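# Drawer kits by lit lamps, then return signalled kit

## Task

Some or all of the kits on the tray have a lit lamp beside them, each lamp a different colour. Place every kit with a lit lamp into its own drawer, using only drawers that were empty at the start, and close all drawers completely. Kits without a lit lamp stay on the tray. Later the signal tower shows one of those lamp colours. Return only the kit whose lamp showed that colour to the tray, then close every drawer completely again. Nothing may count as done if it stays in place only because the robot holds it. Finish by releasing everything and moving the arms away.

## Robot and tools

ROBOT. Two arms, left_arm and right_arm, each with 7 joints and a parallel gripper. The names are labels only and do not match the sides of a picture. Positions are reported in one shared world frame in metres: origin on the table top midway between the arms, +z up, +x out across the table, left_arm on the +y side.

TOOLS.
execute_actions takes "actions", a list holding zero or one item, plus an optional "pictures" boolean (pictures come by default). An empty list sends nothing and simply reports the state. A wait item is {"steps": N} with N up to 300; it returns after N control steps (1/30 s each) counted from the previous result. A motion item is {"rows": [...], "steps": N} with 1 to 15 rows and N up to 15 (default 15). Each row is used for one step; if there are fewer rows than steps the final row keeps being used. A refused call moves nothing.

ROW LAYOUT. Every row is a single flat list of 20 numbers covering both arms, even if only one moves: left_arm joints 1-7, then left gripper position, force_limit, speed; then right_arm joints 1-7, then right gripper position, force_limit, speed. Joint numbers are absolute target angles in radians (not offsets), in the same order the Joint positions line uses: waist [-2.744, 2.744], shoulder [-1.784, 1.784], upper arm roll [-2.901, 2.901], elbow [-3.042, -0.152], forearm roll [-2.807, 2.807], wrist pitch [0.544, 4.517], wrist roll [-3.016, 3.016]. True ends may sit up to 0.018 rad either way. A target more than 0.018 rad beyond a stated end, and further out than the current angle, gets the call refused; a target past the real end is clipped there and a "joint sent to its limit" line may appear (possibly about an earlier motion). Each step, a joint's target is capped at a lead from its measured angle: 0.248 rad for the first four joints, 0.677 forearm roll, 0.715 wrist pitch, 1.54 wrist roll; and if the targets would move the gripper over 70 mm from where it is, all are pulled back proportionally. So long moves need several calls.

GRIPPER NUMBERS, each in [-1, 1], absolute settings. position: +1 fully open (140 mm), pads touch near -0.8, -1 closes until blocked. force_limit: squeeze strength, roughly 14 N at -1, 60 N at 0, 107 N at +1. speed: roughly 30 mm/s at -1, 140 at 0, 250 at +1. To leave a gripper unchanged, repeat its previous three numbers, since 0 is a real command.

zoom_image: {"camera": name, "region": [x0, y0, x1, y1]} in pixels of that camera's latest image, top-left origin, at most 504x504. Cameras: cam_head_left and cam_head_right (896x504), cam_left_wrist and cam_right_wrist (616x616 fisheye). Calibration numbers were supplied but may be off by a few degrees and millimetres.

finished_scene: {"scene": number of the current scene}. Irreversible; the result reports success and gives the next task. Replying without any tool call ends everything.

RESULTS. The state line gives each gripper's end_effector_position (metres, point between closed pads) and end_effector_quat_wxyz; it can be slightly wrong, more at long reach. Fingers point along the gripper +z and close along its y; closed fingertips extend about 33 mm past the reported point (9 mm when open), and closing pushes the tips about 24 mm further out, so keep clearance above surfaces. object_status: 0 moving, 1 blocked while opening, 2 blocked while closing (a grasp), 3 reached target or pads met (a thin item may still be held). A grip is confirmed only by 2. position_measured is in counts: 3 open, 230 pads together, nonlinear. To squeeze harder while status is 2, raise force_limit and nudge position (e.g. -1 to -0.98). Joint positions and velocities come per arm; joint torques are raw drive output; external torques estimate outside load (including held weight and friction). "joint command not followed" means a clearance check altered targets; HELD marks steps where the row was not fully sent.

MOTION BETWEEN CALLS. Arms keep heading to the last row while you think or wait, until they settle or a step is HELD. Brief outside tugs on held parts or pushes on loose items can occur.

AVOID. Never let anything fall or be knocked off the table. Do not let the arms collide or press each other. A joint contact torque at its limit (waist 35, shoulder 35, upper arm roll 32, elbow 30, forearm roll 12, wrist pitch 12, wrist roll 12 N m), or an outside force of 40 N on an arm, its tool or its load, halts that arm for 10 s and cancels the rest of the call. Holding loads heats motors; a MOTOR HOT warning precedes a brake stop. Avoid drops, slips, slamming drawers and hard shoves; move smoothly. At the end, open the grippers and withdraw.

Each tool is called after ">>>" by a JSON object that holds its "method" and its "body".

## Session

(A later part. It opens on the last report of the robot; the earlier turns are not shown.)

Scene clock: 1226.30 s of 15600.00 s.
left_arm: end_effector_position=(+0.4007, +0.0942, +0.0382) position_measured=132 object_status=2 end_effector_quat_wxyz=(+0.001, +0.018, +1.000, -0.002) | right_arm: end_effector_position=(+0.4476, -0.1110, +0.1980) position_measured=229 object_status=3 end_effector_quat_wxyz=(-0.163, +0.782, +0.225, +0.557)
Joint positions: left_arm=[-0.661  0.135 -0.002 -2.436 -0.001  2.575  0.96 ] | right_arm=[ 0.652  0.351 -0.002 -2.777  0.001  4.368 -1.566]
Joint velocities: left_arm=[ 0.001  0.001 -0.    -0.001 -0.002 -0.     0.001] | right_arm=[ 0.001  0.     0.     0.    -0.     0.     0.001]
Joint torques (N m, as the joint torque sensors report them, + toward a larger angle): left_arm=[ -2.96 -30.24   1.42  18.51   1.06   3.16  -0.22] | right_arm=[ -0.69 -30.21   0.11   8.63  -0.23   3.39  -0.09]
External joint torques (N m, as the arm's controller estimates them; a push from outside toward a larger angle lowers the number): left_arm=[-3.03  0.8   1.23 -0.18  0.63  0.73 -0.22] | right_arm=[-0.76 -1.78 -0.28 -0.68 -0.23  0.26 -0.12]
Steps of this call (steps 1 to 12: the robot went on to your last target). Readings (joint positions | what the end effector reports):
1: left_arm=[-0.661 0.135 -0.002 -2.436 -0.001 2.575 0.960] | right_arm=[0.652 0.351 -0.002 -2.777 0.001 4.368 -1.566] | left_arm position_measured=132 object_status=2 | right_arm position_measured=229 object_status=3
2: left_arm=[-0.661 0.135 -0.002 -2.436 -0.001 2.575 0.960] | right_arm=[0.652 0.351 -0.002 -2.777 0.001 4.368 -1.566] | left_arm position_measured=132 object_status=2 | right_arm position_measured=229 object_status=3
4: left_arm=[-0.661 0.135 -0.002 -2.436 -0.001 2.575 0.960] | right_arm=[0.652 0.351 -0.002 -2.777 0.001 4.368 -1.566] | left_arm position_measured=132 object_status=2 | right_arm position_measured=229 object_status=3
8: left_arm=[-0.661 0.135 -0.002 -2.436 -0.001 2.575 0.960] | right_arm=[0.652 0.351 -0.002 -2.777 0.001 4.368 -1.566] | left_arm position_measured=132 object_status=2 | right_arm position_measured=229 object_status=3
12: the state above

>>> {"method": "execute_actions", "body": {"actions": [{"rows":[[-0.664,0.0846,0,-2.4284,0,2.505,0.953,-1,-0.3,-0.5,0.65,0.35,0,-2.778,0,4.37,-1.571,-0.8,0,0]],"steps":12}], "pictures": false}}

>>> {"method": "execute_actions", "body": {"actions": [{"rows":[[-0.664,-0.0844,0,-2.3603,0,2.2,0.953,-1,-0.3,-0.5,0.65,0.35,0,-2.778,0,4.37,-1.571,-0.8,0,0]],"steps":15}], "pictures": false}}

>>> {"method": "execute_actions", "body": {"actions": [{"rows":[[-0.664,-0.2219,0,-2.1081,0,1.885,1.3,-1,-0.3,-0.5,0.65,0.35,0,-2.778,0,4.37,-1.571,-0.8,0,0]],"steps":15}], "pictures": false}}

>>> {"method": "execute_actions", "body": {"actions": [{"steps":15}], "pictures": false}}

>>> {"method": "execute_actions", "body": {"actions": [{"rows":[[-0.05,-0.2219,0,-2.1081,0,1.885,1.585,-1,-0.3,-0.5,0.65,0.35,0,-2.778,0,4.37,-1.571,-0.8,0,0]],"steps":15}], "pictures": false}}

>>> {"method": "execute_actions", "body": {"actions": [{"steps":15}], "pictures": false}}

>>> {"method": "execute_actions", "body": {"actions": [{"rows":[[-0.05,-0.1293,0,-2.0093,0,1.884,1.585,-1,-0.3,-0.5,0.65,0.35,0,-2.778,0,4.37,-1.571,-0.8,0,0]],"steps":15}], "pictures": false}}

>>> {"method": "execute_actions", "body": {"actions": [{"rows":[[-0.05,-0.1049,0,-2.1111,0,2.01,1.585,-1,-0.3,-0.5,0.65,0.35,0,-2.778,0,4.37,-1.571,-0.8,0,0]],"steps":15}], "pictures": false}}

>>> {"method": "execute_actions", "body": {"actions": [{"steps":15}]}}

>>> {"method": "zoom_image", "body": {"camera": "cam_right_wrist", "region": [130, 140, 270, 260]}}

Scene clock: 1253.57 s of 15600.00 s.
left_arm: end_effector_position=(+0.3997, +0.0949, +0.0594) position_measured=132 object_status=2 end_effector_quat_wxyz=(-0.000, +0.018, +1.000, -0.000) | right_arm: end_effector_position=(+0.4476, -0.1110, +0.1980) position_measured=229 object_status=3 end_effector_quat_wxyz=(-0.163, +0.782, +0.225, +0.557)
Joint positions: left_arm=[-0.661  0.087 -0.002 -2.429 -0.001  2.515  0.96 ] | right_arm=[ 0.652  0.351 -0.002 -2.777  0.001  4.368 -1.566]
Joint velocities: left_arm=[-0.    -0.002  0.002  0.     0.002 -0.04  -0.   ] | right_arm=[-0.     0.    -0.    -0.002 -0.001  0.     0.   ]
Joint torques (N m, as the joint torque sensors report them, + toward a larger angle): left_arm=[ -1.75 -31.13   1.51  19.53   1.1    2.06  -0.23] | right_arm=[ -0.72 -30.25   0.4    8.72  -0.26   3.44  -0.17]
External joint torques (N m, as the arm's controller estimates them; a push from outside toward a larger angle lowers the number): left_arm=[-1.75 -0.74  1.43 -0.14  0.63 -0.4  -0.23] | right_arm=[-0.71 -1.85  0.08 -0.54 -0.28  0.31 -0.19]
Steps of this call (steps 1 to 15: the robot went on to your last target; steps 16 to 90: nothing new was sent; then 23.87 s passed at rest; steps 91 to 102: all 12 steps of this action). Readings (joint positions | what the end effector reports):
91: left_arm=[-0.661 0.128 -0.002 -2.437 -0.001 2.563 0.960] | right_arm=[0.652 0.351 -0.002 -2.777 0.001 4.368 -1.566] | left_arm position_measured=132 object_status=2 | right_arm position_measured=229 object_status=3
92: left_arm=[-0.661 0.117 -0.002 -2.436 -0.001 2.552 0.960] | right_arm=[0.652 0.351 -0.002 -2.777 0.001 4.368 -1.566] | left_arm position_measured=132 object_status=2 | right_arm position_measured=229 object_status=3
94: left_arm=[-0.661 0.098 -0.002 -2.432 -0.001 2.538 0.960] | right_arm=[0.652 0.351 -0.002 -2.777 0.001 4.368 -1.566] | left_arm position_measured=132 object_status=2 | right_arm position_measured=229 object_status=3
98: left_arm=[-0.661 0.087 -0.002 -2.429 -0.001 2.523 0.960] | right_arm=[0.652 0.351 -0.002 -2.777 0.001 4.368 -1.566] | left_arm position_measured=132 object_status=2 | right_arm position_measured=229 object_status=3
102: the state above

Scene clock: 1254.07 s of 15600.00 s.
left_arm: end_effector_position=(+0.3859, +0.1053, +0.1462) position_measured=132 object_status=2 end_effector_quat_wxyz=(-0.022, +0.018, +0.999, +0.016) | right_arm: end_effector_position=(+0.4476, -0.1110, +0.1980) position_measured=229 object_status=3 end_effector_quat_wxyz=(-0.163, +0.782, +0.225, +0.557)
Joint positions: left_arm=[-0.661 -0.085 -0.002 -2.36  -0.001  2.221  0.96 ] | right_arm=[ 0.652  0.351 -0.002 -2.777  0.001  4.368 -1.566]
Joint velocities: left_arm=[-0.001  0.003  0.001 -0.004  0.001 -0.11   0.   ] | right_arm=[-0.001  0.001 -0.001  0.     0.    -0.     0.   ]
Joint torques (N m, as the joint torque sensors report them, + toward a larger angle): left_arm=[ -1.66 -25.77   1.03  22.84   1.19   2.    -0.19] | right_arm=[ -0.89 -30.22   0.26   8.47  -0.3    3.37  -0.17]
External joint torques (N m, as the arm's controller estimates them; a push from outside toward a larger angle lowers the number): left_arm=[-1.72  1.74  1.04  0.21  0.58 -0.4  -0.19] | right_arm=[-0.82 -1.83 -0.01 -0.81 -0.33  0.24 -0.2 ]
Steps of this call (steps 1 to 15: all 15 steps of this action). Readings (joint positions | what the end effector reports):
1: left_arm=[-0.661 0.069 -0.002 -2.425 -0.001 2.470 0.960] | right_arm=[0.652 0.351 -0.002 -2.777 0.001 4.368 -1.566] | left_arm position_measured=132 object_status=2 | right_arm position_measured=229 object_status=3
2: left_arm=[-0.661 0.035 -0.002 -2.415 -0.001 2.425 0.960] | right_arm=[0.652 0.351 -0.002 -2.777 0.001 4.368 -1.566] | left_arm position_measured=132 object_status=2 | right_arm position_measured=229 object_status=3
4: left_arm=[-0.661 -0.033 -0.002 -2.384 -0.001 2.353 0.960] | right_arm=[0.652 0.351 -0.002 -2.777 0.001 4.368 -1.566] | left_arm position_measured=132 object_status=2 | right_arm position_measured=229 object_status=3
8: left_arm=[-0.661 -0.087 -0.002 -2.356 -0.001 2.276 0.960] | right_arm=[0.652 0.351 -0.002 -2.777 0.001 4.368 -1.566] | left_arm position_measured=132 object_status=2 | right_arm position_measured=229 object_status=3
15: the state above

Scene clock: 1254.57 s of 15600.00 s.
left_arm: end_effector_position=(+0.4079, +0.0884, +0.3048) position_measured=132 object_status=2 end_effector_quat_wxyz=(+0.015, +0.143, +0.990, -0.009) | right_arm: end_effector_position=(+0.4476, -0.1110, +0.1980) position_measured=229 object_status=3 end_effector_quat_wxyz=(-0.163, +0.782, +0.225, +0.557)
Joint positions: left_arm=[-0.661 -0.225 -0.002 -2.107 -0.001  1.917  1.21 ] | right_arm=[ 0.652  0.351 -0.002 -2.777  0.001  4.368 -1.566]
Joint velocities: left_arm=[-0.     0.039  0.    -0.019  0.001 -0.18   0.275] | right_arm=[ 0.    -0.    -0.    -0.001  0.001  0.001 -0.001]
Joint torques (N m, as the joint torque sensors report them, + toward a larger angle): left_arm=[ -2.39 -24.45   1.06  24.29   1.4    2.32   0.43] | right_arm=[ -0.67 -30.51   0.13   8.89  -0.27   3.42  -0.15]
External joint torques (N m, as the arm's controller estimates them; a push from outside toward a larger angle lowers the number): left_arm=[-2.29  0.57  1.35 -0.66  0.63 -0.31  0.43] | right_arm=[-0.67 -2.09 -0.2  -0.42 -0.29  0.28 -0.17]
Steps of this call (steps 1 to 15: all 15 steps of this action). Readings (joint positions | what the end effector reports):
1: left_arm=[-0.661 -0.088 -0.002 -2.343 -0.001 2.190 0.974] | right_arm=[0.652 0.351 -0.002 -2.777 0.001 4.368 -1.566] | left_arm position_measured=132 object_status=2 | right_arm position_measured=229 object_status=3
2: left_arm=[-0.661 -0.099 -0.002 -2.314 -0.001 2.163 0.989] | right_arm=[0.652 0.351 -0.002 -2.777 0.001 4.368 -1.566] | left_arm position_measured=132 object_status=2 | right_arm position_measured=229 object_status=3
4: left_arm=[-0.661 -0.133 -0.002 -2.248 -0.001 2.109 1.024] | right_arm=[0.652 0.351 -0.002 -2.777 0.001 4.368 -1.566] | left_arm position_measured=132 object_status=2 | right_arm position_measured=229 object_status=3
8: left_arm=[-0.661 -0.210 -0.002 -2.131 -0.001 1.998 1.114] | right_arm=[0.652 0.351 -0.002 -2.777 0.001 4.368 -1.566] | left_arm position_measured=132 object_status=2 | right_arm position_measured=229 object_status=3
15: the state above

Scene clock: 1255.07 s of 15600.00 s.
left_arm: end_effector_position=(+0.4006, +0.0940, +0.3005) position_measured=132 object_status=2 end_effector_quat_wxyz=(+0.001, +0.176, +0.984, -0.001) | right_arm: end_effector_position=(+0.4476, -0.1110, +0.1980) position_measured=229 object_status=3 end_effector_quat_wxyz=(-0.163, +0.782, +0.225, +0.557)
Joint positions: left_arm=[-0.661 -0.222 -0.002 -2.108 -0.001  1.89   1.277] | right_arm=[ 0.652  0.351 -0.002 -2.777  0.001  4.368 -1.566]
Joint velocities: left_arm=[ 0.     0.001 -0.     0.002  0.001 -0.009  0.053] | right_arm=[-0.001  0.002 -0.001 -0.    -0.001  0.001 -0.001]
Joint torques (N m, as the joint torque sensors report them, + toward a larger angle): left_arm=[ -2.15 -23.95   1.07  24.21   1.38   2.14   0.34] | right_arm=[ -0.69 -30.16   0.51   8.75  -0.29   3.46  -0.13]
External joint torques (N m, as the arm's controller estimates them; a push from outside toward a larger angle lowers the number): left_arm=[-2.18  0.45  1.24 -0.24  0.61 -0.31  0.34] | right_arm=[-0.66 -1.76  0.21 -0.53 -0.31  0.33 -0.15]
Steps of this call (steps 1 to 15: the robot went on to your last target). Readings (joint positions | what the end effector reports):
1: left_arm=[-0.661 -0.224 -0.002 -2.108 -0.001 1.912 1.219] | right_arm=[0.652 0.351 -0.002 -2.777 0.001 4.368 -1.566] | left_arm position_measured=132 object_status=2 | right_arm position_measured=229 object_status=3
2: left_arm=[-0.661 -0.223 -0.002 -2.108 -0.001 1.907 1.226] | right_arm=[0.652 0.351 -0.002 -2.777 0.001 4.368 -1.566] | left_arm position_measured=132 object_status=2 | right_arm position_measured=229 object_status=3
4: left_arm=[-0.661 -0.222 -0.002 -2.108 -0.001 1.901 1.240] | right_arm=[0.652 0.351 -0.002 -2.777 0.001 4.368 -1.566] | left_arm position_measured=132 object_status=2 | right_arm position_measured=229 object_status=3
8: left_arm=[-0.661 -0.222 -0.002 -2.108 -0.001 1.894 1.259] | right_arm=[0.652 0.351 -0.002 -2.777 0.001 4.368 -1.566] | left_arm position_measured=132 object_status=2 | right_arm position_measured=229 object_status=3
15: the state above

Scene clock: 1255.57 s of 15600.00 s.
left_arm: end_effector_position=(+0.4995, +0.3619, +0.2998) position_measured=132 object_status=2 end_effector_quat_wxyz=(+0.001, -0.021, +1.000, -0.001) | right_arm: end_effector_position=(+0.4476, -0.1110, +0.1980) position_measured=229 object_status=3 end_effector_quat_wxyz=(-0.163, +0.782, +0.225, +0.557)
Joint positions: left_arm=[-0.079 -0.221  0.007 -2.108 -0.001  1.889  1.472] | right_arm=[ 0.652  0.351 -0.002 -2.777  0.001  4.368 -1.566]
Joint velocities: left_arm=[ 0.571 -0.     0.119  0.     0.015 -0.006  0.351] | right_arm=[-0.    -0.001 -0.001  0.001  0.001 -0.001  0.   ]
Joint torques (N m, as the joint torque sensors report them, + toward a larger angle): left_arm=[-10.6  -24.03 -10.14  24.25   0.72   2.04   0.52] | right_arm=[ -0.72 -30.28   0.19   9.15  -0.24   3.44  -0.1 ]
External joint torques (N m, as the arm's controller estimates them; a push from outside toward a larger angle lowers the number): left_arm=[ 0.39  0.64  1.93 -0.06  0.64 -0.34  0.53] | right_arm=[-0.68 -1.8  -0.1  -0.16 -0.26  0.31 -0.13]
Steps of this call (steps 1 to 15: all 15 steps of this action). Readings (joint positions | what the end effector reports):
1: left_arm=[-0.634 -0.222 -0.015 -2.108 -0.003 1.890 1.293] | right_arm=[0.652 0.351 -0.002 -2.777 0.001 4.368 -1.566] | left_arm position_measured=132 object_status=2 | right_arm position_measured=229 object_status=3
2: left_arm=[-0.598 -0.222 -0.019 -2.108 -0.003 1.890 1.309] | right_arm=[0.652 0.351 -0.002 -2.777 0.001 4.368 -1.566] | left_arm position_measured=132 object_status=2 | right_arm position_measured=229 object_status=3
4: left_arm=[-0.518 -0.222 -0.017 -2.108 -0.003 1.890 1.338] | right_arm=[0.652 0.351 -0.002 -2.777 0.001 4.368 -1.566] | left_arm position_measured=132 object_status=2 | right_arm position_measured=229 object_status=3
8: left_arm=[-0.349 -0.221 -0.010 -2.108 -0.003 1.890 1.386] | right_arm=[0.652 0.351 -0.002 -2.777 0.001 4.368 -1.566] | left_arm position_measured=132 object_status=2 | right_arm position_measured=229 object_status=3
15: the state above

Scene clock: 1256.07 s of 15600.00 s.
left_arm: end_effector_position=(+0.4997, +0.3736, +0.2997) position_measured=132 object_status=2 end_effector_quat_wxyz=(+0.000, +0.011, +1.000, -0.001) | right_arm: end_effector_position=(+0.4476, -0.1110, +0.1980) position_measured=229 object_status=3 end_effector_quat_wxyz=(-0.163, +0.782, +0.225, +0.557)
Joint positions: left_arm=[-0.051 -0.221  0.003 -2.108 -0.001  1.888  1.558] | right_arm=[ 0.652  0.351 -0.002 -2.777  0.001  4.368 -1.566]
Joint velocities: left_arm=[-0.001  0.    -0.002  0.     0.002 -0.     0.067] | right_arm=[ 0.     0.     0.    -0.    -0.    -0.001  0.   ]
Joint torques (N m, as the joint torque sensors report them, + toward a larger angle): left_arm=[ -0.47 -24.58  -0.68  23.98   1.13   2.09   0.41] | right_arm=[ -0.94 -30.4    0.45   8.96  -0.21   3.42  -0.11]
External joint torques (N m, as the arm's controller estimates them; a push from outside toward a larger angle lowers the number): left_arm=[-0.39 -0.16 -0.36 -0.41  0.35 -0.34  0.41] | right_arm=[-0.97 -1.93  0.1  -0.34 -0.22  0.28 -0.14]
Steps of this call (steps 1 to 15: the robot went on to your last target). Readings (joint positions | what the end effector reports):
1: left_arm=[-0.065 -0.221 0.010 -2.108 -0.001 1.889 1.483] | right_arm=[0.652 0.351 -0.002 -2.777 0.001 4.368 -1.566] | left_arm position_measured=132 object_status=2 | right_arm position_measured=229 object_status=3
2: left_arm=[-0.056 -0.221 0.011 -2.108 -0.001 1.889 1.493] | right_arm=[0.652 0.351 -0.002 -2.777 0.001 4.368 -1.566] | left_arm position_measured=132 object_status=2 | right_arm position_measured=229 object_status=3
4: left_arm=[-0.051 -0.221 0.009 -2.108 -0.001 1.889 1.510] | right_arm=[0.652 0.351 -0.002 -2.777 0.001 4.368 -1.566] | left_arm position_measured=132 object_status=2 | right_arm position_measured=229 object_status=3
8: left_arm=[-0.051 -0.221 0.004 -2.108 -0.001 1.889 1.534] | right_arm=[0.652 0.351 -0.002 -2.777 0.001 4.368 -1.566] | left_arm position_measured=132 object_status=2 | right_arm position_measured=229 object_status=3
15: the state above

Scene clock: 1256.57 s of 15600.00 s.
left_arm: end_effector_position=(+0.5302, +0.3725, +0.2995) position_measured=132 object_status=2 end_effector_quat_wxyz=(+0.001, +0.019, +1.000, -0.000) | right_arm: end_effector_position=(+0.4476, -0.1110, +0.1980) position_measured=229 object_status=3 end_effector_quat_wxyz=(-0.163, +0.782, +0.225, +0.557)
Joint positions: left_arm=[-0.051 -0.13   0.002 -2.012 -0.001  1.885  1.574] | right_arm=[ 0.652  0.351 -0.002 -2.777  0.001  4.368 -1.566]
Joint velocities: left_arm=[0.001 0.    0.    0.003 0.001 0.001 0.014] | right_arm=[ 0.    -0.     0.001 -0.001 -0.001  0.    -0.002]
Joint torques (N m, as the joint torque sensors report them, + toward a larger angle): left_arm=[ -0.11 -27.07  -0.81  25.43   1.23   2.35   0.38] | right_arm=[ -1.13 -30.18   0.51   8.91  -0.24   3.41  -0.08]
External joint torques (N m, as the arm's controller estimates them; a push from outside toward a larger angle lowers the number): left_arm=[-0.15  0.41 -0.72  1.15  0.45 -0.06  0.38] | right_arm=[-1.13 -1.73  0.17 -0.38 -0.24  0.27 -0.1 ]
Steps of this call (steps 1 to 15: all 15 steps of this action). Readings (joint positions | what the end effector reports):
1: left_arm=[-0.051 -0.202 0.003 -2.083 -0.001 1.884 1.560] | right_arm=[0.652 0.351 -0.002 -2.777 0.001 4.368 -1.566] | left_arm position_measured=132 object_status=2 | right_arm position_measured=229 object_status=3
2: left_arm=[-0.051 -0.179 0.003 -2.056 -0.001 1.885 1.562] | right_arm=[0.652 0.351 -0.002 -2.777 0.001 4.368 -1.566] | left_arm position_measured=132 object_status=2 | right_arm position_measured=229 object_status=3
4: left_arm=[-0.051 -0.149 0.002 -2.030 -0.001 1.885 1.565] | right_arm=[0.652 0.351 -0.002 -2.777 0.001 4.368 -1.566] | left_arm position_measured=132 object_status=2 | right_arm position_measured=229 object_status=3
8: left_arm=[-0.051 -0.131 0.002 -2.017 -0.001 1.885 1.570] | right_arm=[0.652 0.351 -0.002 -2.777 0.001 4.368 -1.566] | left_arm position_measured=132 object_status=2 | right_arm position_measured=229 object_status=3
15: the state above

Scene clock: 1257.07 s of 15600.00 s.
left_arm: end_effector_position=(+0.5262, +0.3726, +0.2473) position_measured=132 object_status=2 end_effector_quat_wxyz=(-0.006, +0.020, +1.000, -0.000) | right_arm: end_effector_position=(+0.4476, -0.1110, +0.1980) position_measured=229 object_status=3 end_effector_quat_wxyz=(-0.163, +0.782, +0.225, +0.557)
Joint positions: left_arm=[-0.051 -0.102  0.002 -2.113 -0.001  1.998  1.577] | right_arm=[ 0.652  0.351 -0.002 -2.777  0.001  4.368 -1.566]
Joint velocities: left_arm=[-0.    -0.002 -0.    -0.     0.001  0.041  0.001] | right_arm=[ 0.    -0.001  0.     0.001  0.001 -0.001  0.001]
Joint torques (N m, as the joint torque sensors report them, + toward a larger angle): left_arm=[ -0.09 -29.7   -1.25  24.31   1.13   3.15   0.49] | right_arm=[ -0.75 -29.96   0.69   8.91  -0.26   3.39  -0.17]
External joint torques (N m, as the arm's controller estimates them; a push from outside toward a larger angle lowers the number): left_arm=[-0.07 -1.6  -1.12  0.45  0.39  0.8   0.49] | right_arm=[-0.76 -1.48  0.35 -0.42 -0.28  0.26 -0.2 ]
Steps of this call (steps 1 to 15: all 15 steps of this action). Readings (joint positions | what the end effector reports):
1: left_arm=[-0.051 -0.132 0.002 -2.030 -0.001 1.908 1.575] | right_arm=[0.652 0.351 -0.002 -2.777 0.001 4.368 -1.566] | left_arm position_measured=132 object_status=2 | right_arm position_measured=229 object_status=3
2: left_arm=[-0.051 -0.129 0.002 -2.054 -0.001 1.927 1.575] | right_arm=[0.652 0.351 -0.002 -2.777 0.001 4.368 -1.566] | left_arm position_measured=132 object_status=2 | right_arm position_measured=229 object_status=3
4: left_arm=[-0.051 -0.113 0.002 -2.089 -0.001 1.951 1.576] | right_arm=[0.652 0.351 -0.002 -2.777 0.001 4.368 -1.566] | left_arm position_measured=132 object_status=2 | right_arm position_measured=229 object_status=3
8: left_arm=[-0.051 -0.100 0.002 -2.112 -0.001 1.978 1.577] | right_arm=[0.652 0.351 -0.002 -2.777 0.001 4.368 -1.566] | left_arm position_measured=132 object_status=2 | right_arm position_measured=229 object_status=3
15: the state above

Scene clock: 1257.57 s of 15600.00 s.
left_arm: end_effector_position=(+0.5282, +0.3725, +0.2478) position_measured=132 object_status=2 end_effector_quat_wxyz=(-0.003, +0.021, +1.000, -0.000) | right_arm: end_effector_position=(+0.4476, -0.1110, +0.1980) position_measured=229 object_status=3 end_effector_quat_wxyz=(-0.163, +0.782, +0.225, +0.557)
Joint positions: left_arm=[-0.051 -0.102  0.002 -2.113 -0.001  2.005  1.578] | right_arm=[ 0.652  0.351 -0.002 -2.777  0.001  4.368 -1.566]
Joint velocities: left_arm=[-0.    -0.001  0.     0.     0.     0.002  0.002] | right_arm=[-0.     0.001 -0.001  0.001  0.001 -0.001 -0.001]
Joint torques (N m, as the joint torque sensors report them, + toward a larger angle): left_arm=[  0.28 -29.79  -1.34  24.89   1.21   3.38   0.44] | right_arm=[ -0.87 -30.41   0.15   8.86  -0.27   3.45  -0.15]
External joint torques (N m, as the arm's controller estimates them; a push from outside toward a larger angle lowers the number): left_arm=[ 0.3  -1.51 -1.21  0.86  0.46  0.98  0.44] | right_arm=[-0.83 -1.95 -0.14 -0.45 -0.29  0.32 -0.18]
Steps of this call (steps 1 to 15: the robot went on to your last target). Readings (joint positions | what the end effector reports):
1: left_arm=[-0.051 -0.102 0.002 -2.113 -0.001 2.000 1.578] | right_arm=[0.652 0.351 -0.002 -2.777 0.001 4.368 -1.566] | left_arm position_measured=132 object_status=2 | right_arm position_measured=229 object_status=3
2: left_arm=[-0.051 -0.102 0.002 -2.113 -0.001 2.001 1.578] | right_arm=[0.652 0.351 -0.002 -2.777 0.001 4.368 -1.566] | left_arm position_measured=132 object_status=2 | right_arm position_measured=229 object_status=3
4: left_arm=[-0.051 -0.102 0.002 -2.113 -0.001 2.002 1.578] | right_arm=[0.652 0.351 -0.002 -2.777 0.001 4.368 -1.566] | left_arm position_measured=132 object_status=2 | right_arm position_measured=229 object_status=3
8: left_arm=[-0.051 -0.102 0.002 -2.113 -0.001 2.004 1.578] | right_arm=[0.652 0.351 -0.002 -2.777 0.001 4.368 -1.566] | left_arm position_measured=132 object_status=2 | right_arm position_measured=229 object_status=3
15: the state above
All arms were judged still, so your last target was given up. Only a new action makes them travel on or press farther. Fingers that are still opening or closing keep moving.
camera_calibration (this result's frames):
cam_left_wrist: T_world_to_cam=[[0.199418, 0.978213, -0.0577159, -0.447216], [0.89648, -0.158339, 0.413827, -0.503941], [0.395672, -0.134265, -0.908524, 0.256747], [0, 0, 0, 1]] pos_world=[0.439368, 0.392151, 0.415994]
cam_right_wrist: T_world_to_cam=[[0.520615, -0.853792, 0.00003161, -0.330675], [-0.570131, -0.347675, -0.74436, 0.35528], [0.63554, 0.387507, -0.667778, 0.0670184], [0, 0, 0, 1]] pos_world=[0.332118, -0.184776, 0.30922]

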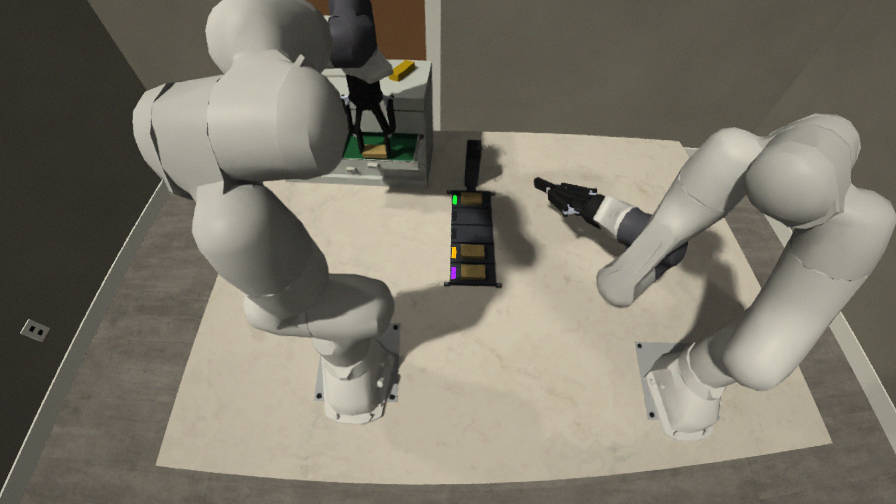

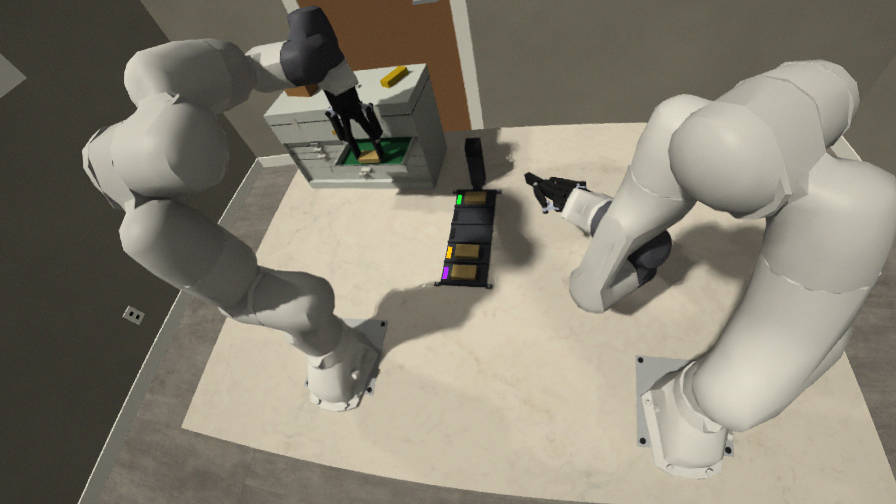

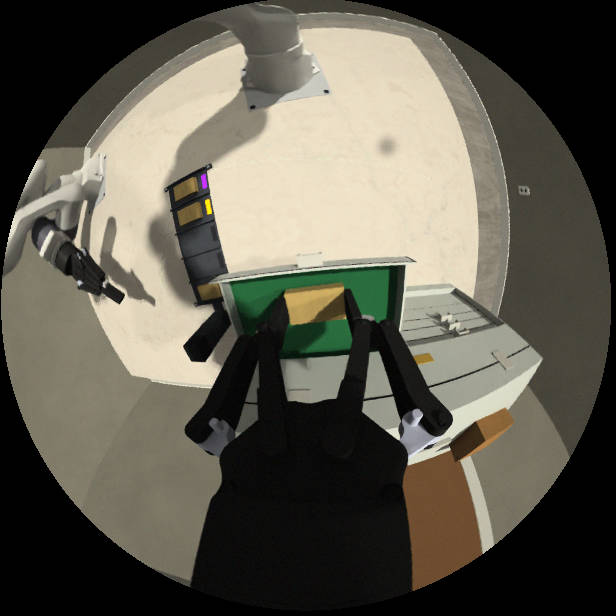

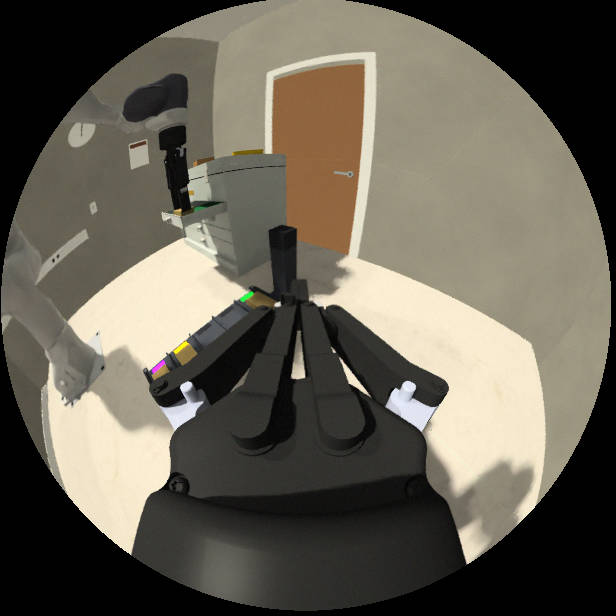

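Region (130, 140, 270, 260) of cam_right_wrist's 616x616 image, scaled by 3.600, with more detail than that image has; it fills the top 432 rows of this view, and the rest is white.

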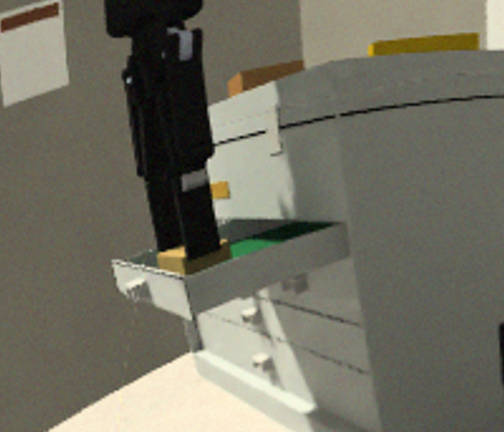

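Lower in small steps: .24, .233, .228.

>>> {"method": "execute_actions", "body": {"actions": [{"rows":[[-0.05,-0.0975,0,-2.129,0,2.038,1.585,-1,-0.3,-0.5,0.65,0.35,0,-2.778,0,4.37,-1.571,-0.8,0,0]],"steps":15}], "pictures": false}}

>>> {"method": "execute_actions", "body": {"actions": [{"rows":[[-0.05,-0.0935,0,-2.138,0,2.05,1.585,-1,-0.3,-0.5,0.65,0.35,0,-2.778,0,4.37,-1.571,-0.8,0,0]],"steps":15}], "pictures": false}}

>>> {"method": "execute_actions", "body": {"actions": [{"rows":[[-0.05,-0.0898,0,-2.1464,0,2.062,1.585,-1,-0.3,-0.5,0.65,0.35,0,-2.778,0,4.37,-1.571,-0.8,0,0]],"steps":15}], "pictures": false}}

Scene clock: 1268.70 s of 15600.00 s.
left_arm: end_effector_position=(+0.5296, +0.3725, +0.2403) position_measured=132 object_status=2 end_effector_quat_wxyz=(+0.000, +0.021, +1.000, -0.000) | right_arm: end_effector_position=(+0.4476, -0.1110, +0.1980) position_measured=229 object_status=3 end_effector_quat_wxyz=(-0.163, +0.782, +0.225, +0.557)
Joint positions: left_arm=[-0.051 -0.097  0.002 -2.129 -0.001  2.031  1.578] | right_arm=[ 0.652  0.351 -0.002 -2.777  0.001  4.368 -1.566]
Joint velocities: left_arm=[ 0.     0.    -0.     0.001  0.     0.008 -0.002] | right_arm=[ 0.    -0.    -0.    -0.001 -0.001 -0.002  0.001]
Joint torques (N m, as the joint torque sensors report them, + toward a larger angle): left_arm=[  0.02 -28.34  -0.69  23.39   1.14   3.39   0.35] | right_arm=[ -0.82 -30.26   0.42   8.78  -0.29   3.39  -0.14]
External joint torques (N m, as the arm's controller estimates them; a push from outside toward a larger angle lowers the number): left_arm=[ 0.05 -0.02 -0.56 -0.58  0.41  0.98  0.35] | right_arm=[-0.84 -1.82  0.08 -0.48 -0.3   0.26 -0.17]
Steps of this call (steps 1 to 90: nothing new was sent; then 7.63 s passed at rest; steps 91 to 105: all 15 steps of this action). Readings (joint positions | what the end effector reports):
91: left_arm=[-0.051 -0.102 0.002 -2.115 -0.001 2.010 1.578] | right_arm=[0.652 0.351 -0.002 -2.777 0.001 4.368 -1.566] | left_arm position_measured=132 object_status=2 | right_arm position_measured=229 object_status=3
92: left_arm=[-0.051 -0.101 0.002 -2.119 -0.001 2.014 1.578] | right_arm=[0.652 0.351 -0.002 -2.777 0.001 4.368 -1.566] | left_arm position_measured=132 object_status=2 | right_arm position_measured=229 object_status=3
94: left_arm=[-0.051 -0.099 0.002 -2.125 -0.001 2.020 1.578] | right_arm=[0.652 0.351 -0.002 -2.777 0.001 4.368 -1.566] | left_arm position_measured=132 object_status=2 | right_arm position_measured=229 object_status=3
98: left_arm=[-0.051 -0.097 0.002 -2.129 -0.001 2.027 1.578] | right_arm=[0.652 0.351 -0.002 -2.777 0.001 4.368 -1.566] | left_arm position_measured=132 object_status=2 | right_arm position_measured=229 object_status=3
105: the state above

Scene clock: 1269.20 s of 15600.00 s.
left_arm: end_effector_position=(+0.5311, +0.3724, +0.2380) position_measured=132 object_status=2 end_effector_quat_wxyz=(+0.003, +0.021, +1.000, -0.000) | right_arm: end_effector_position=(+0.4476, -0.1110, +0.1980) position_measured=229 object_status=3 end_effector_quat_wxyz=(-0.163, +0.782, +0.225, +0.557)
Joint positions: left_arm=[-0.051 -0.096  0.002 -2.135 -0.001  2.044  1.579] | right_arm=[ 0.652  0.351 -0.002 -2.777  0.001  4.368 -1.566]
Joint velocities: left_arm=[ 0.001  0.002  0.    -0.001 -0.001  0.003  0.001] | right_arm=[-0.001 -0.    -0.     0.001 -0.    -0.    -0.   ]
Joint torques (N m, as the joint torque sensors report them, + toward a larger angle): left_arm=[  0.35 -26.2   -1.32  22.02   1.2    3.47   0.35] | right_arm=[ -0.96 -30.22   0.33   9.01  -0.28   3.38  -0.13]
External joint torques (N m, as the arm's controller estimates them; a push from outside toward a larger angle lowers the number): left_arm=[ 0.26  1.91 -1.32 -1.77  0.46  1.07  0.35] | right_arm=[-0.91 -1.76  0.04 -0.31 -0.3   0.25 -0.15]
Steps of this call (steps 1 to 15: all 15 steps of this action). Readings (joint positions | what the end effector reports):
1: left_arm=[-0.051 -0.097 0.002 -2.130 -0.001 2.034 1.578] | right_arm=[0.652 0.351 -0.002 -2.777 0.001 4.368 -1.566] | left_arm position_measured=132 object_status=2 | right_arm position_measured=229 object_status=3
2: left_arm=[-0.051 -0.097 0.002 -2.132 -0.001 2.036 1.578] | right_arm=[0.652 0.351 -0.002 -2.777 0.001 4.368 -1.566] | left_arm position_measured=132 object_status=2 | right_arm position_measured=229 object_status=3
4: left_arm=[-0.051 -0.096 0.002 -2.134 -0.001 2.039 1.578] | right_arm=[0.652 0.351 -0.002 -2.777 0.001 4.368 -1.566] | left_arm position_measured=132 object_status=2 | right_arm position_measured=229 object_status=3
8: left_arm=[-0.051 -0.096 0.002 -2.134 -0.001 2.042 1.578] | right_arm=[0.652 0.351 -0.002 -2.777 0.001 4.368 -1.566] | left_arm position_measured=132 object_status=2 | right_arm position_measured=229 object_status=3
15: the state above

Scene clock: 1269.70 s of 15600.00 s.
left_arm: end_effector_position=(+0.5340, +0.3722, +0.2375) position_measured=132 object_status=2 end_effector_quat_wxyz=(+0.008, +0.021, +1.000, -0.000) | right_arm: end_effector_position=(+0.4476, -0.1110, +0.1980) position_measured=229 object_status=3 end_effector_quat_wxyz=(-0.163, +0.782, +0.225, +0.557)
Joint positions: left_arm=[-0.051 -0.096  0.002 -2.138 -0.001  2.058  1.579] | right_arm=[ 0.652  0.351 -0.002 -2.777  0.001  4.368 -1.566]
Joint velocities: left_arm=[ 0.001 -0.    -0.001  0.001  0.001  0.004 -0.002] | right_arm=[-0.     0.     0.    -0.001 -0.001 -0.001  0.   ]
Joint torques (N m, as the joint torque sensors report them, + toward a larger angle): left_arm=[  0.56 -23.8   -0.59  18.97   1.09   3.03   0.43] | right_arm=[ -0.9  -30.43   0.51   8.65  -0.25   3.43  -0.15]
External joint torques (N m, as the arm's controller estimates them; a push from outside toward a larger angle lowers the number): left_arm=[ 0.48  4.74 -0.58 -5.13  0.35  0.55  0.43] | right_arm=[-0.95 -2.02  0.14 -0.64 -0.26  0.3  -0.18]
Steps of this call (steps 1 to 15: all 15 steps of this action). Readings (joint positions | what the end effector reports):
1: left_arm=[-0.051 -0.096 0.002 -2.136 -0.001 2.046 1.579] | right_arm=[0.652 0.351 -0.002 -2.777 0.001 4.368 -1.566] | left_arm position_measured=132 object_status=2 | right_arm position_measured=229 object_status=3
2: left_arm=[-0.051 -0.096 0.002 -2.137 -0.001 2.049 1.579] | right_arm=[0.652 0.351 -0.002 -2.777 0.001 4.368 -1.566] | left_arm position_measured=132 object_status=2 | right_arm position_measured=229 object_status=3
4: left_arm=[-0.051 -0.096 0.002 -2.137 -0.001 2.052 1.579] | right_arm=[0.652 0.351 -0.002 -2.777 0.001 4.368 -1.566] | left_arm position_measured=132 object_status=2 | right_arm position_measured=229 object_status=3
8: left_arm=[-0.051 -0.096 0.002 -2.138 -0.001 2.056 1.579] | right_arm=[0.652 0.351 -0.002 -2.777 0.001 4.368 -1.566] | left_arm position_measured=132 object_status=2 | right_arm position_measured=229 object_status=3
15: the state above

>>> {"method": "execute_actions", "body": {"actions": [{"rows":[[-0.05,-0.097,0,-2.133,0,2.05,1.585,-1,-0.3,-0.5,0.65,0.35,0,-2.778,0,4.37,-1.571,-0.8,0,0]],"steps":10}]}}

>>> {"method": "zoom_image", "body": {"camera": "cam_right_wrist", "region": [140, 170, 240, 250]}}

>>> {"method": "zoom_image", "body": {"camera": "cam_left_wrist", "region": [200, 230, 430, 380]}}

Scene clock: 1278.77 s of 15600.00 s.
left_arm: end_effector_position=(+0.5340, +0.3722, +0.2386) position_measured=132 object_status=2 end_effector_quat_wxyz=(+0.008, +0.021, +1.000, -0.000) | right_arm: end_effector_position=(+0.4476, -0.1110, +0.1980) position_measured=229 object_status=3 end_effector_quat_wxyz=(-0.163, +0.782, +0.225, +0.557)
Joint positions: left_arm=[-0.051 -0.096  0.002 -2.136 -0.001  2.054  1.579] | right_arm=[ 0.652  0.351 -0.002 -2.777  0.001  4.368 -1.566]
Joint velocities: left_arm=[-0.001  0.    -0.     0.001 -0.001 -0.004 -0.001] | right_arm=[ 0.001 -0.    -0.     0.     0.    -0.    -0.001]
Joint torques (N m, as the joint torque sensors report them, + toward a larger angle): left_arm=[  0.09 -28.75  -0.36  24.68   1.09   2.03   0.39] | right_arm=[ -1.05 -30.43   0.09   8.7   -0.25   3.41  -0.18]
External joint torques (N m, as the arm's controller estimates them; a push from outside toward a larger angle lowers the number): left_arm=[ 0.18 -0.21 -0.18  0.6   0.36 -0.44  0.39] | right_arm=[-1.04 -1.95 -0.23 -0.61 -0.26  0.27 -0.2 ]
Steps of this call (steps 1 to 15: the robot went on to your last target; steps 16 to 90: nothing new was sent; then 5.73 s passed at rest; steps 91 to 100: all 10 steps of this action). Readings (joint positions | what the end effector reports):
91: left_arm=[-0.051 -0.096 0.002 -2.137 -0.001 2.058 1.579] | right_arm=[0.652 0.351 -0.002 -2.777 0.001 4.368 -1.566] | left_arm position_measured=132 object_status=2 | right_arm position_measured=229 object_status=3
92: left_arm=[-0.051 -0.096 0.002 -2.136 -0.001 2.057 1.579] | right_arm=[0.652 0.351 -0.002 -2.777 0.001 4.368 -1.566] | left_arm position_measured=132 object_status=2 | right_arm position_measured=229 object_status=3
94: left_arm=[-0.051 -0.096 0.002 -2.136 -0.001 2.056 1.579] | right_arm=[0.652 0.351 -0.002 -2.777 0.001 4.368 -1.566] | left_arm position_measured=132 object_status=2 | right_arm position_measured=229 object_status=3
98: left_arm=[-0.051 -0.096 0.002 -2.136 -0.001 2.055 1.579] | right_arm=[0.652 0.351 -0.002 -2.777 0.001 4.368 -1.566] | left_arm position_measured=132 object_status=2 | right_arm position_measured=229 object_status=3
100: the state above
camera_calibration (this result's frames):
cam_left_wrist: T_world_to_cam=[[0.20122, 0.978049, -0.0541286, -0.450368], [0.887373, -0.158606, 0.432912, -0.505001], [0.414824, -0.135143, -0.899809, 0.234083], [0, 0, 0, 1]] pos_world=[0.441644, 0.39202, 0.404873]
cam_right_wrist: T_world_to_cam=[[0.520615, -0.853792, 0.0000316015, -0.330675], [-0.570131, -0.347675, -0.74436, 0.35528], [0.63554, 0.387507, -0.667778, 0.0670184], [0, 0, 0, 1]] pos_world=[0.332118, -0.184776, 0.30922]

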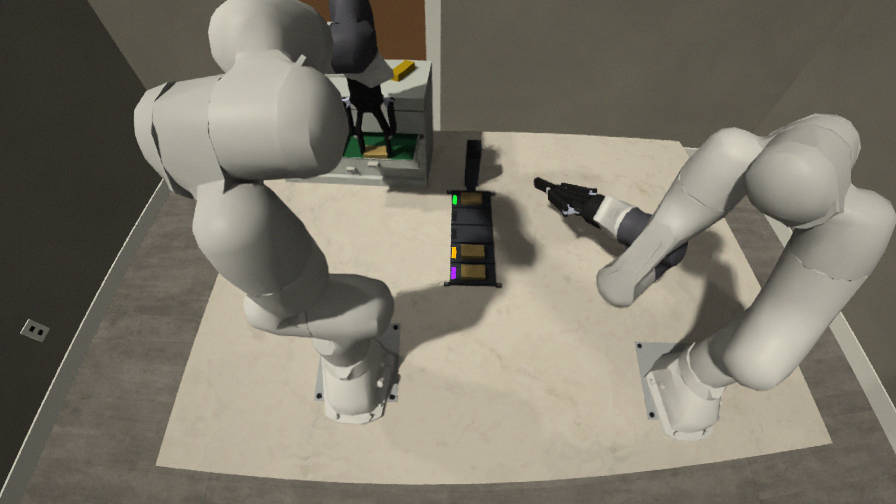

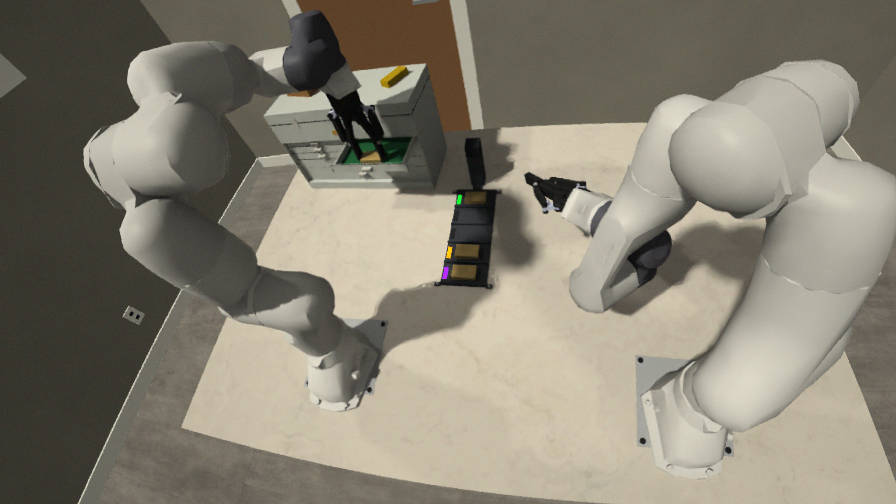

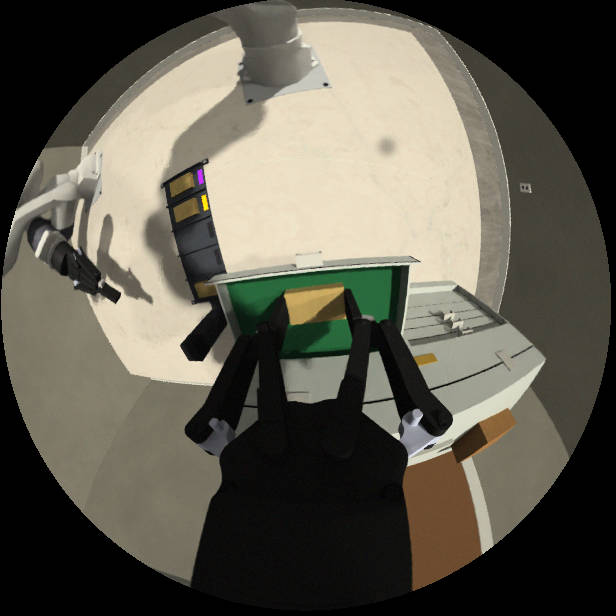

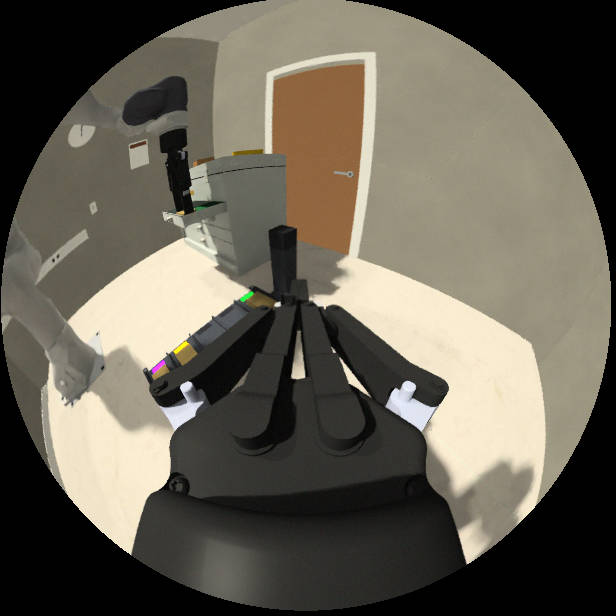

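Region (140, 170, 240, 250) of cam_right_wrist's 616x616 image, scaled by 5.040, with more detail than that image has; it fills the top 403 rows of this view, and the rest is white.

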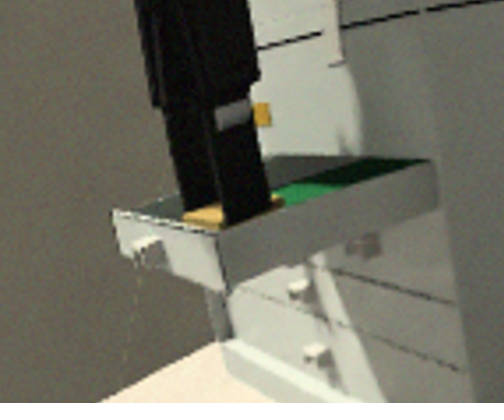

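Region (200, 230, 430, 380) of cam_left_wrist's 616x616 image, scaled by 2.191, with more detail than that image has; it fills the top 329 rows of this view, and the rest is white.

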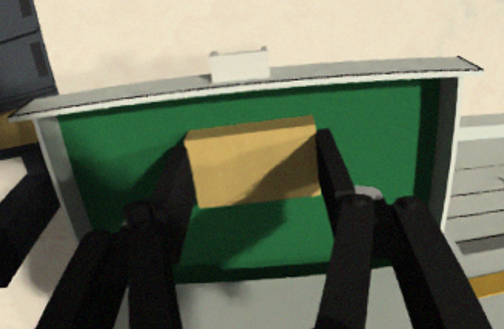

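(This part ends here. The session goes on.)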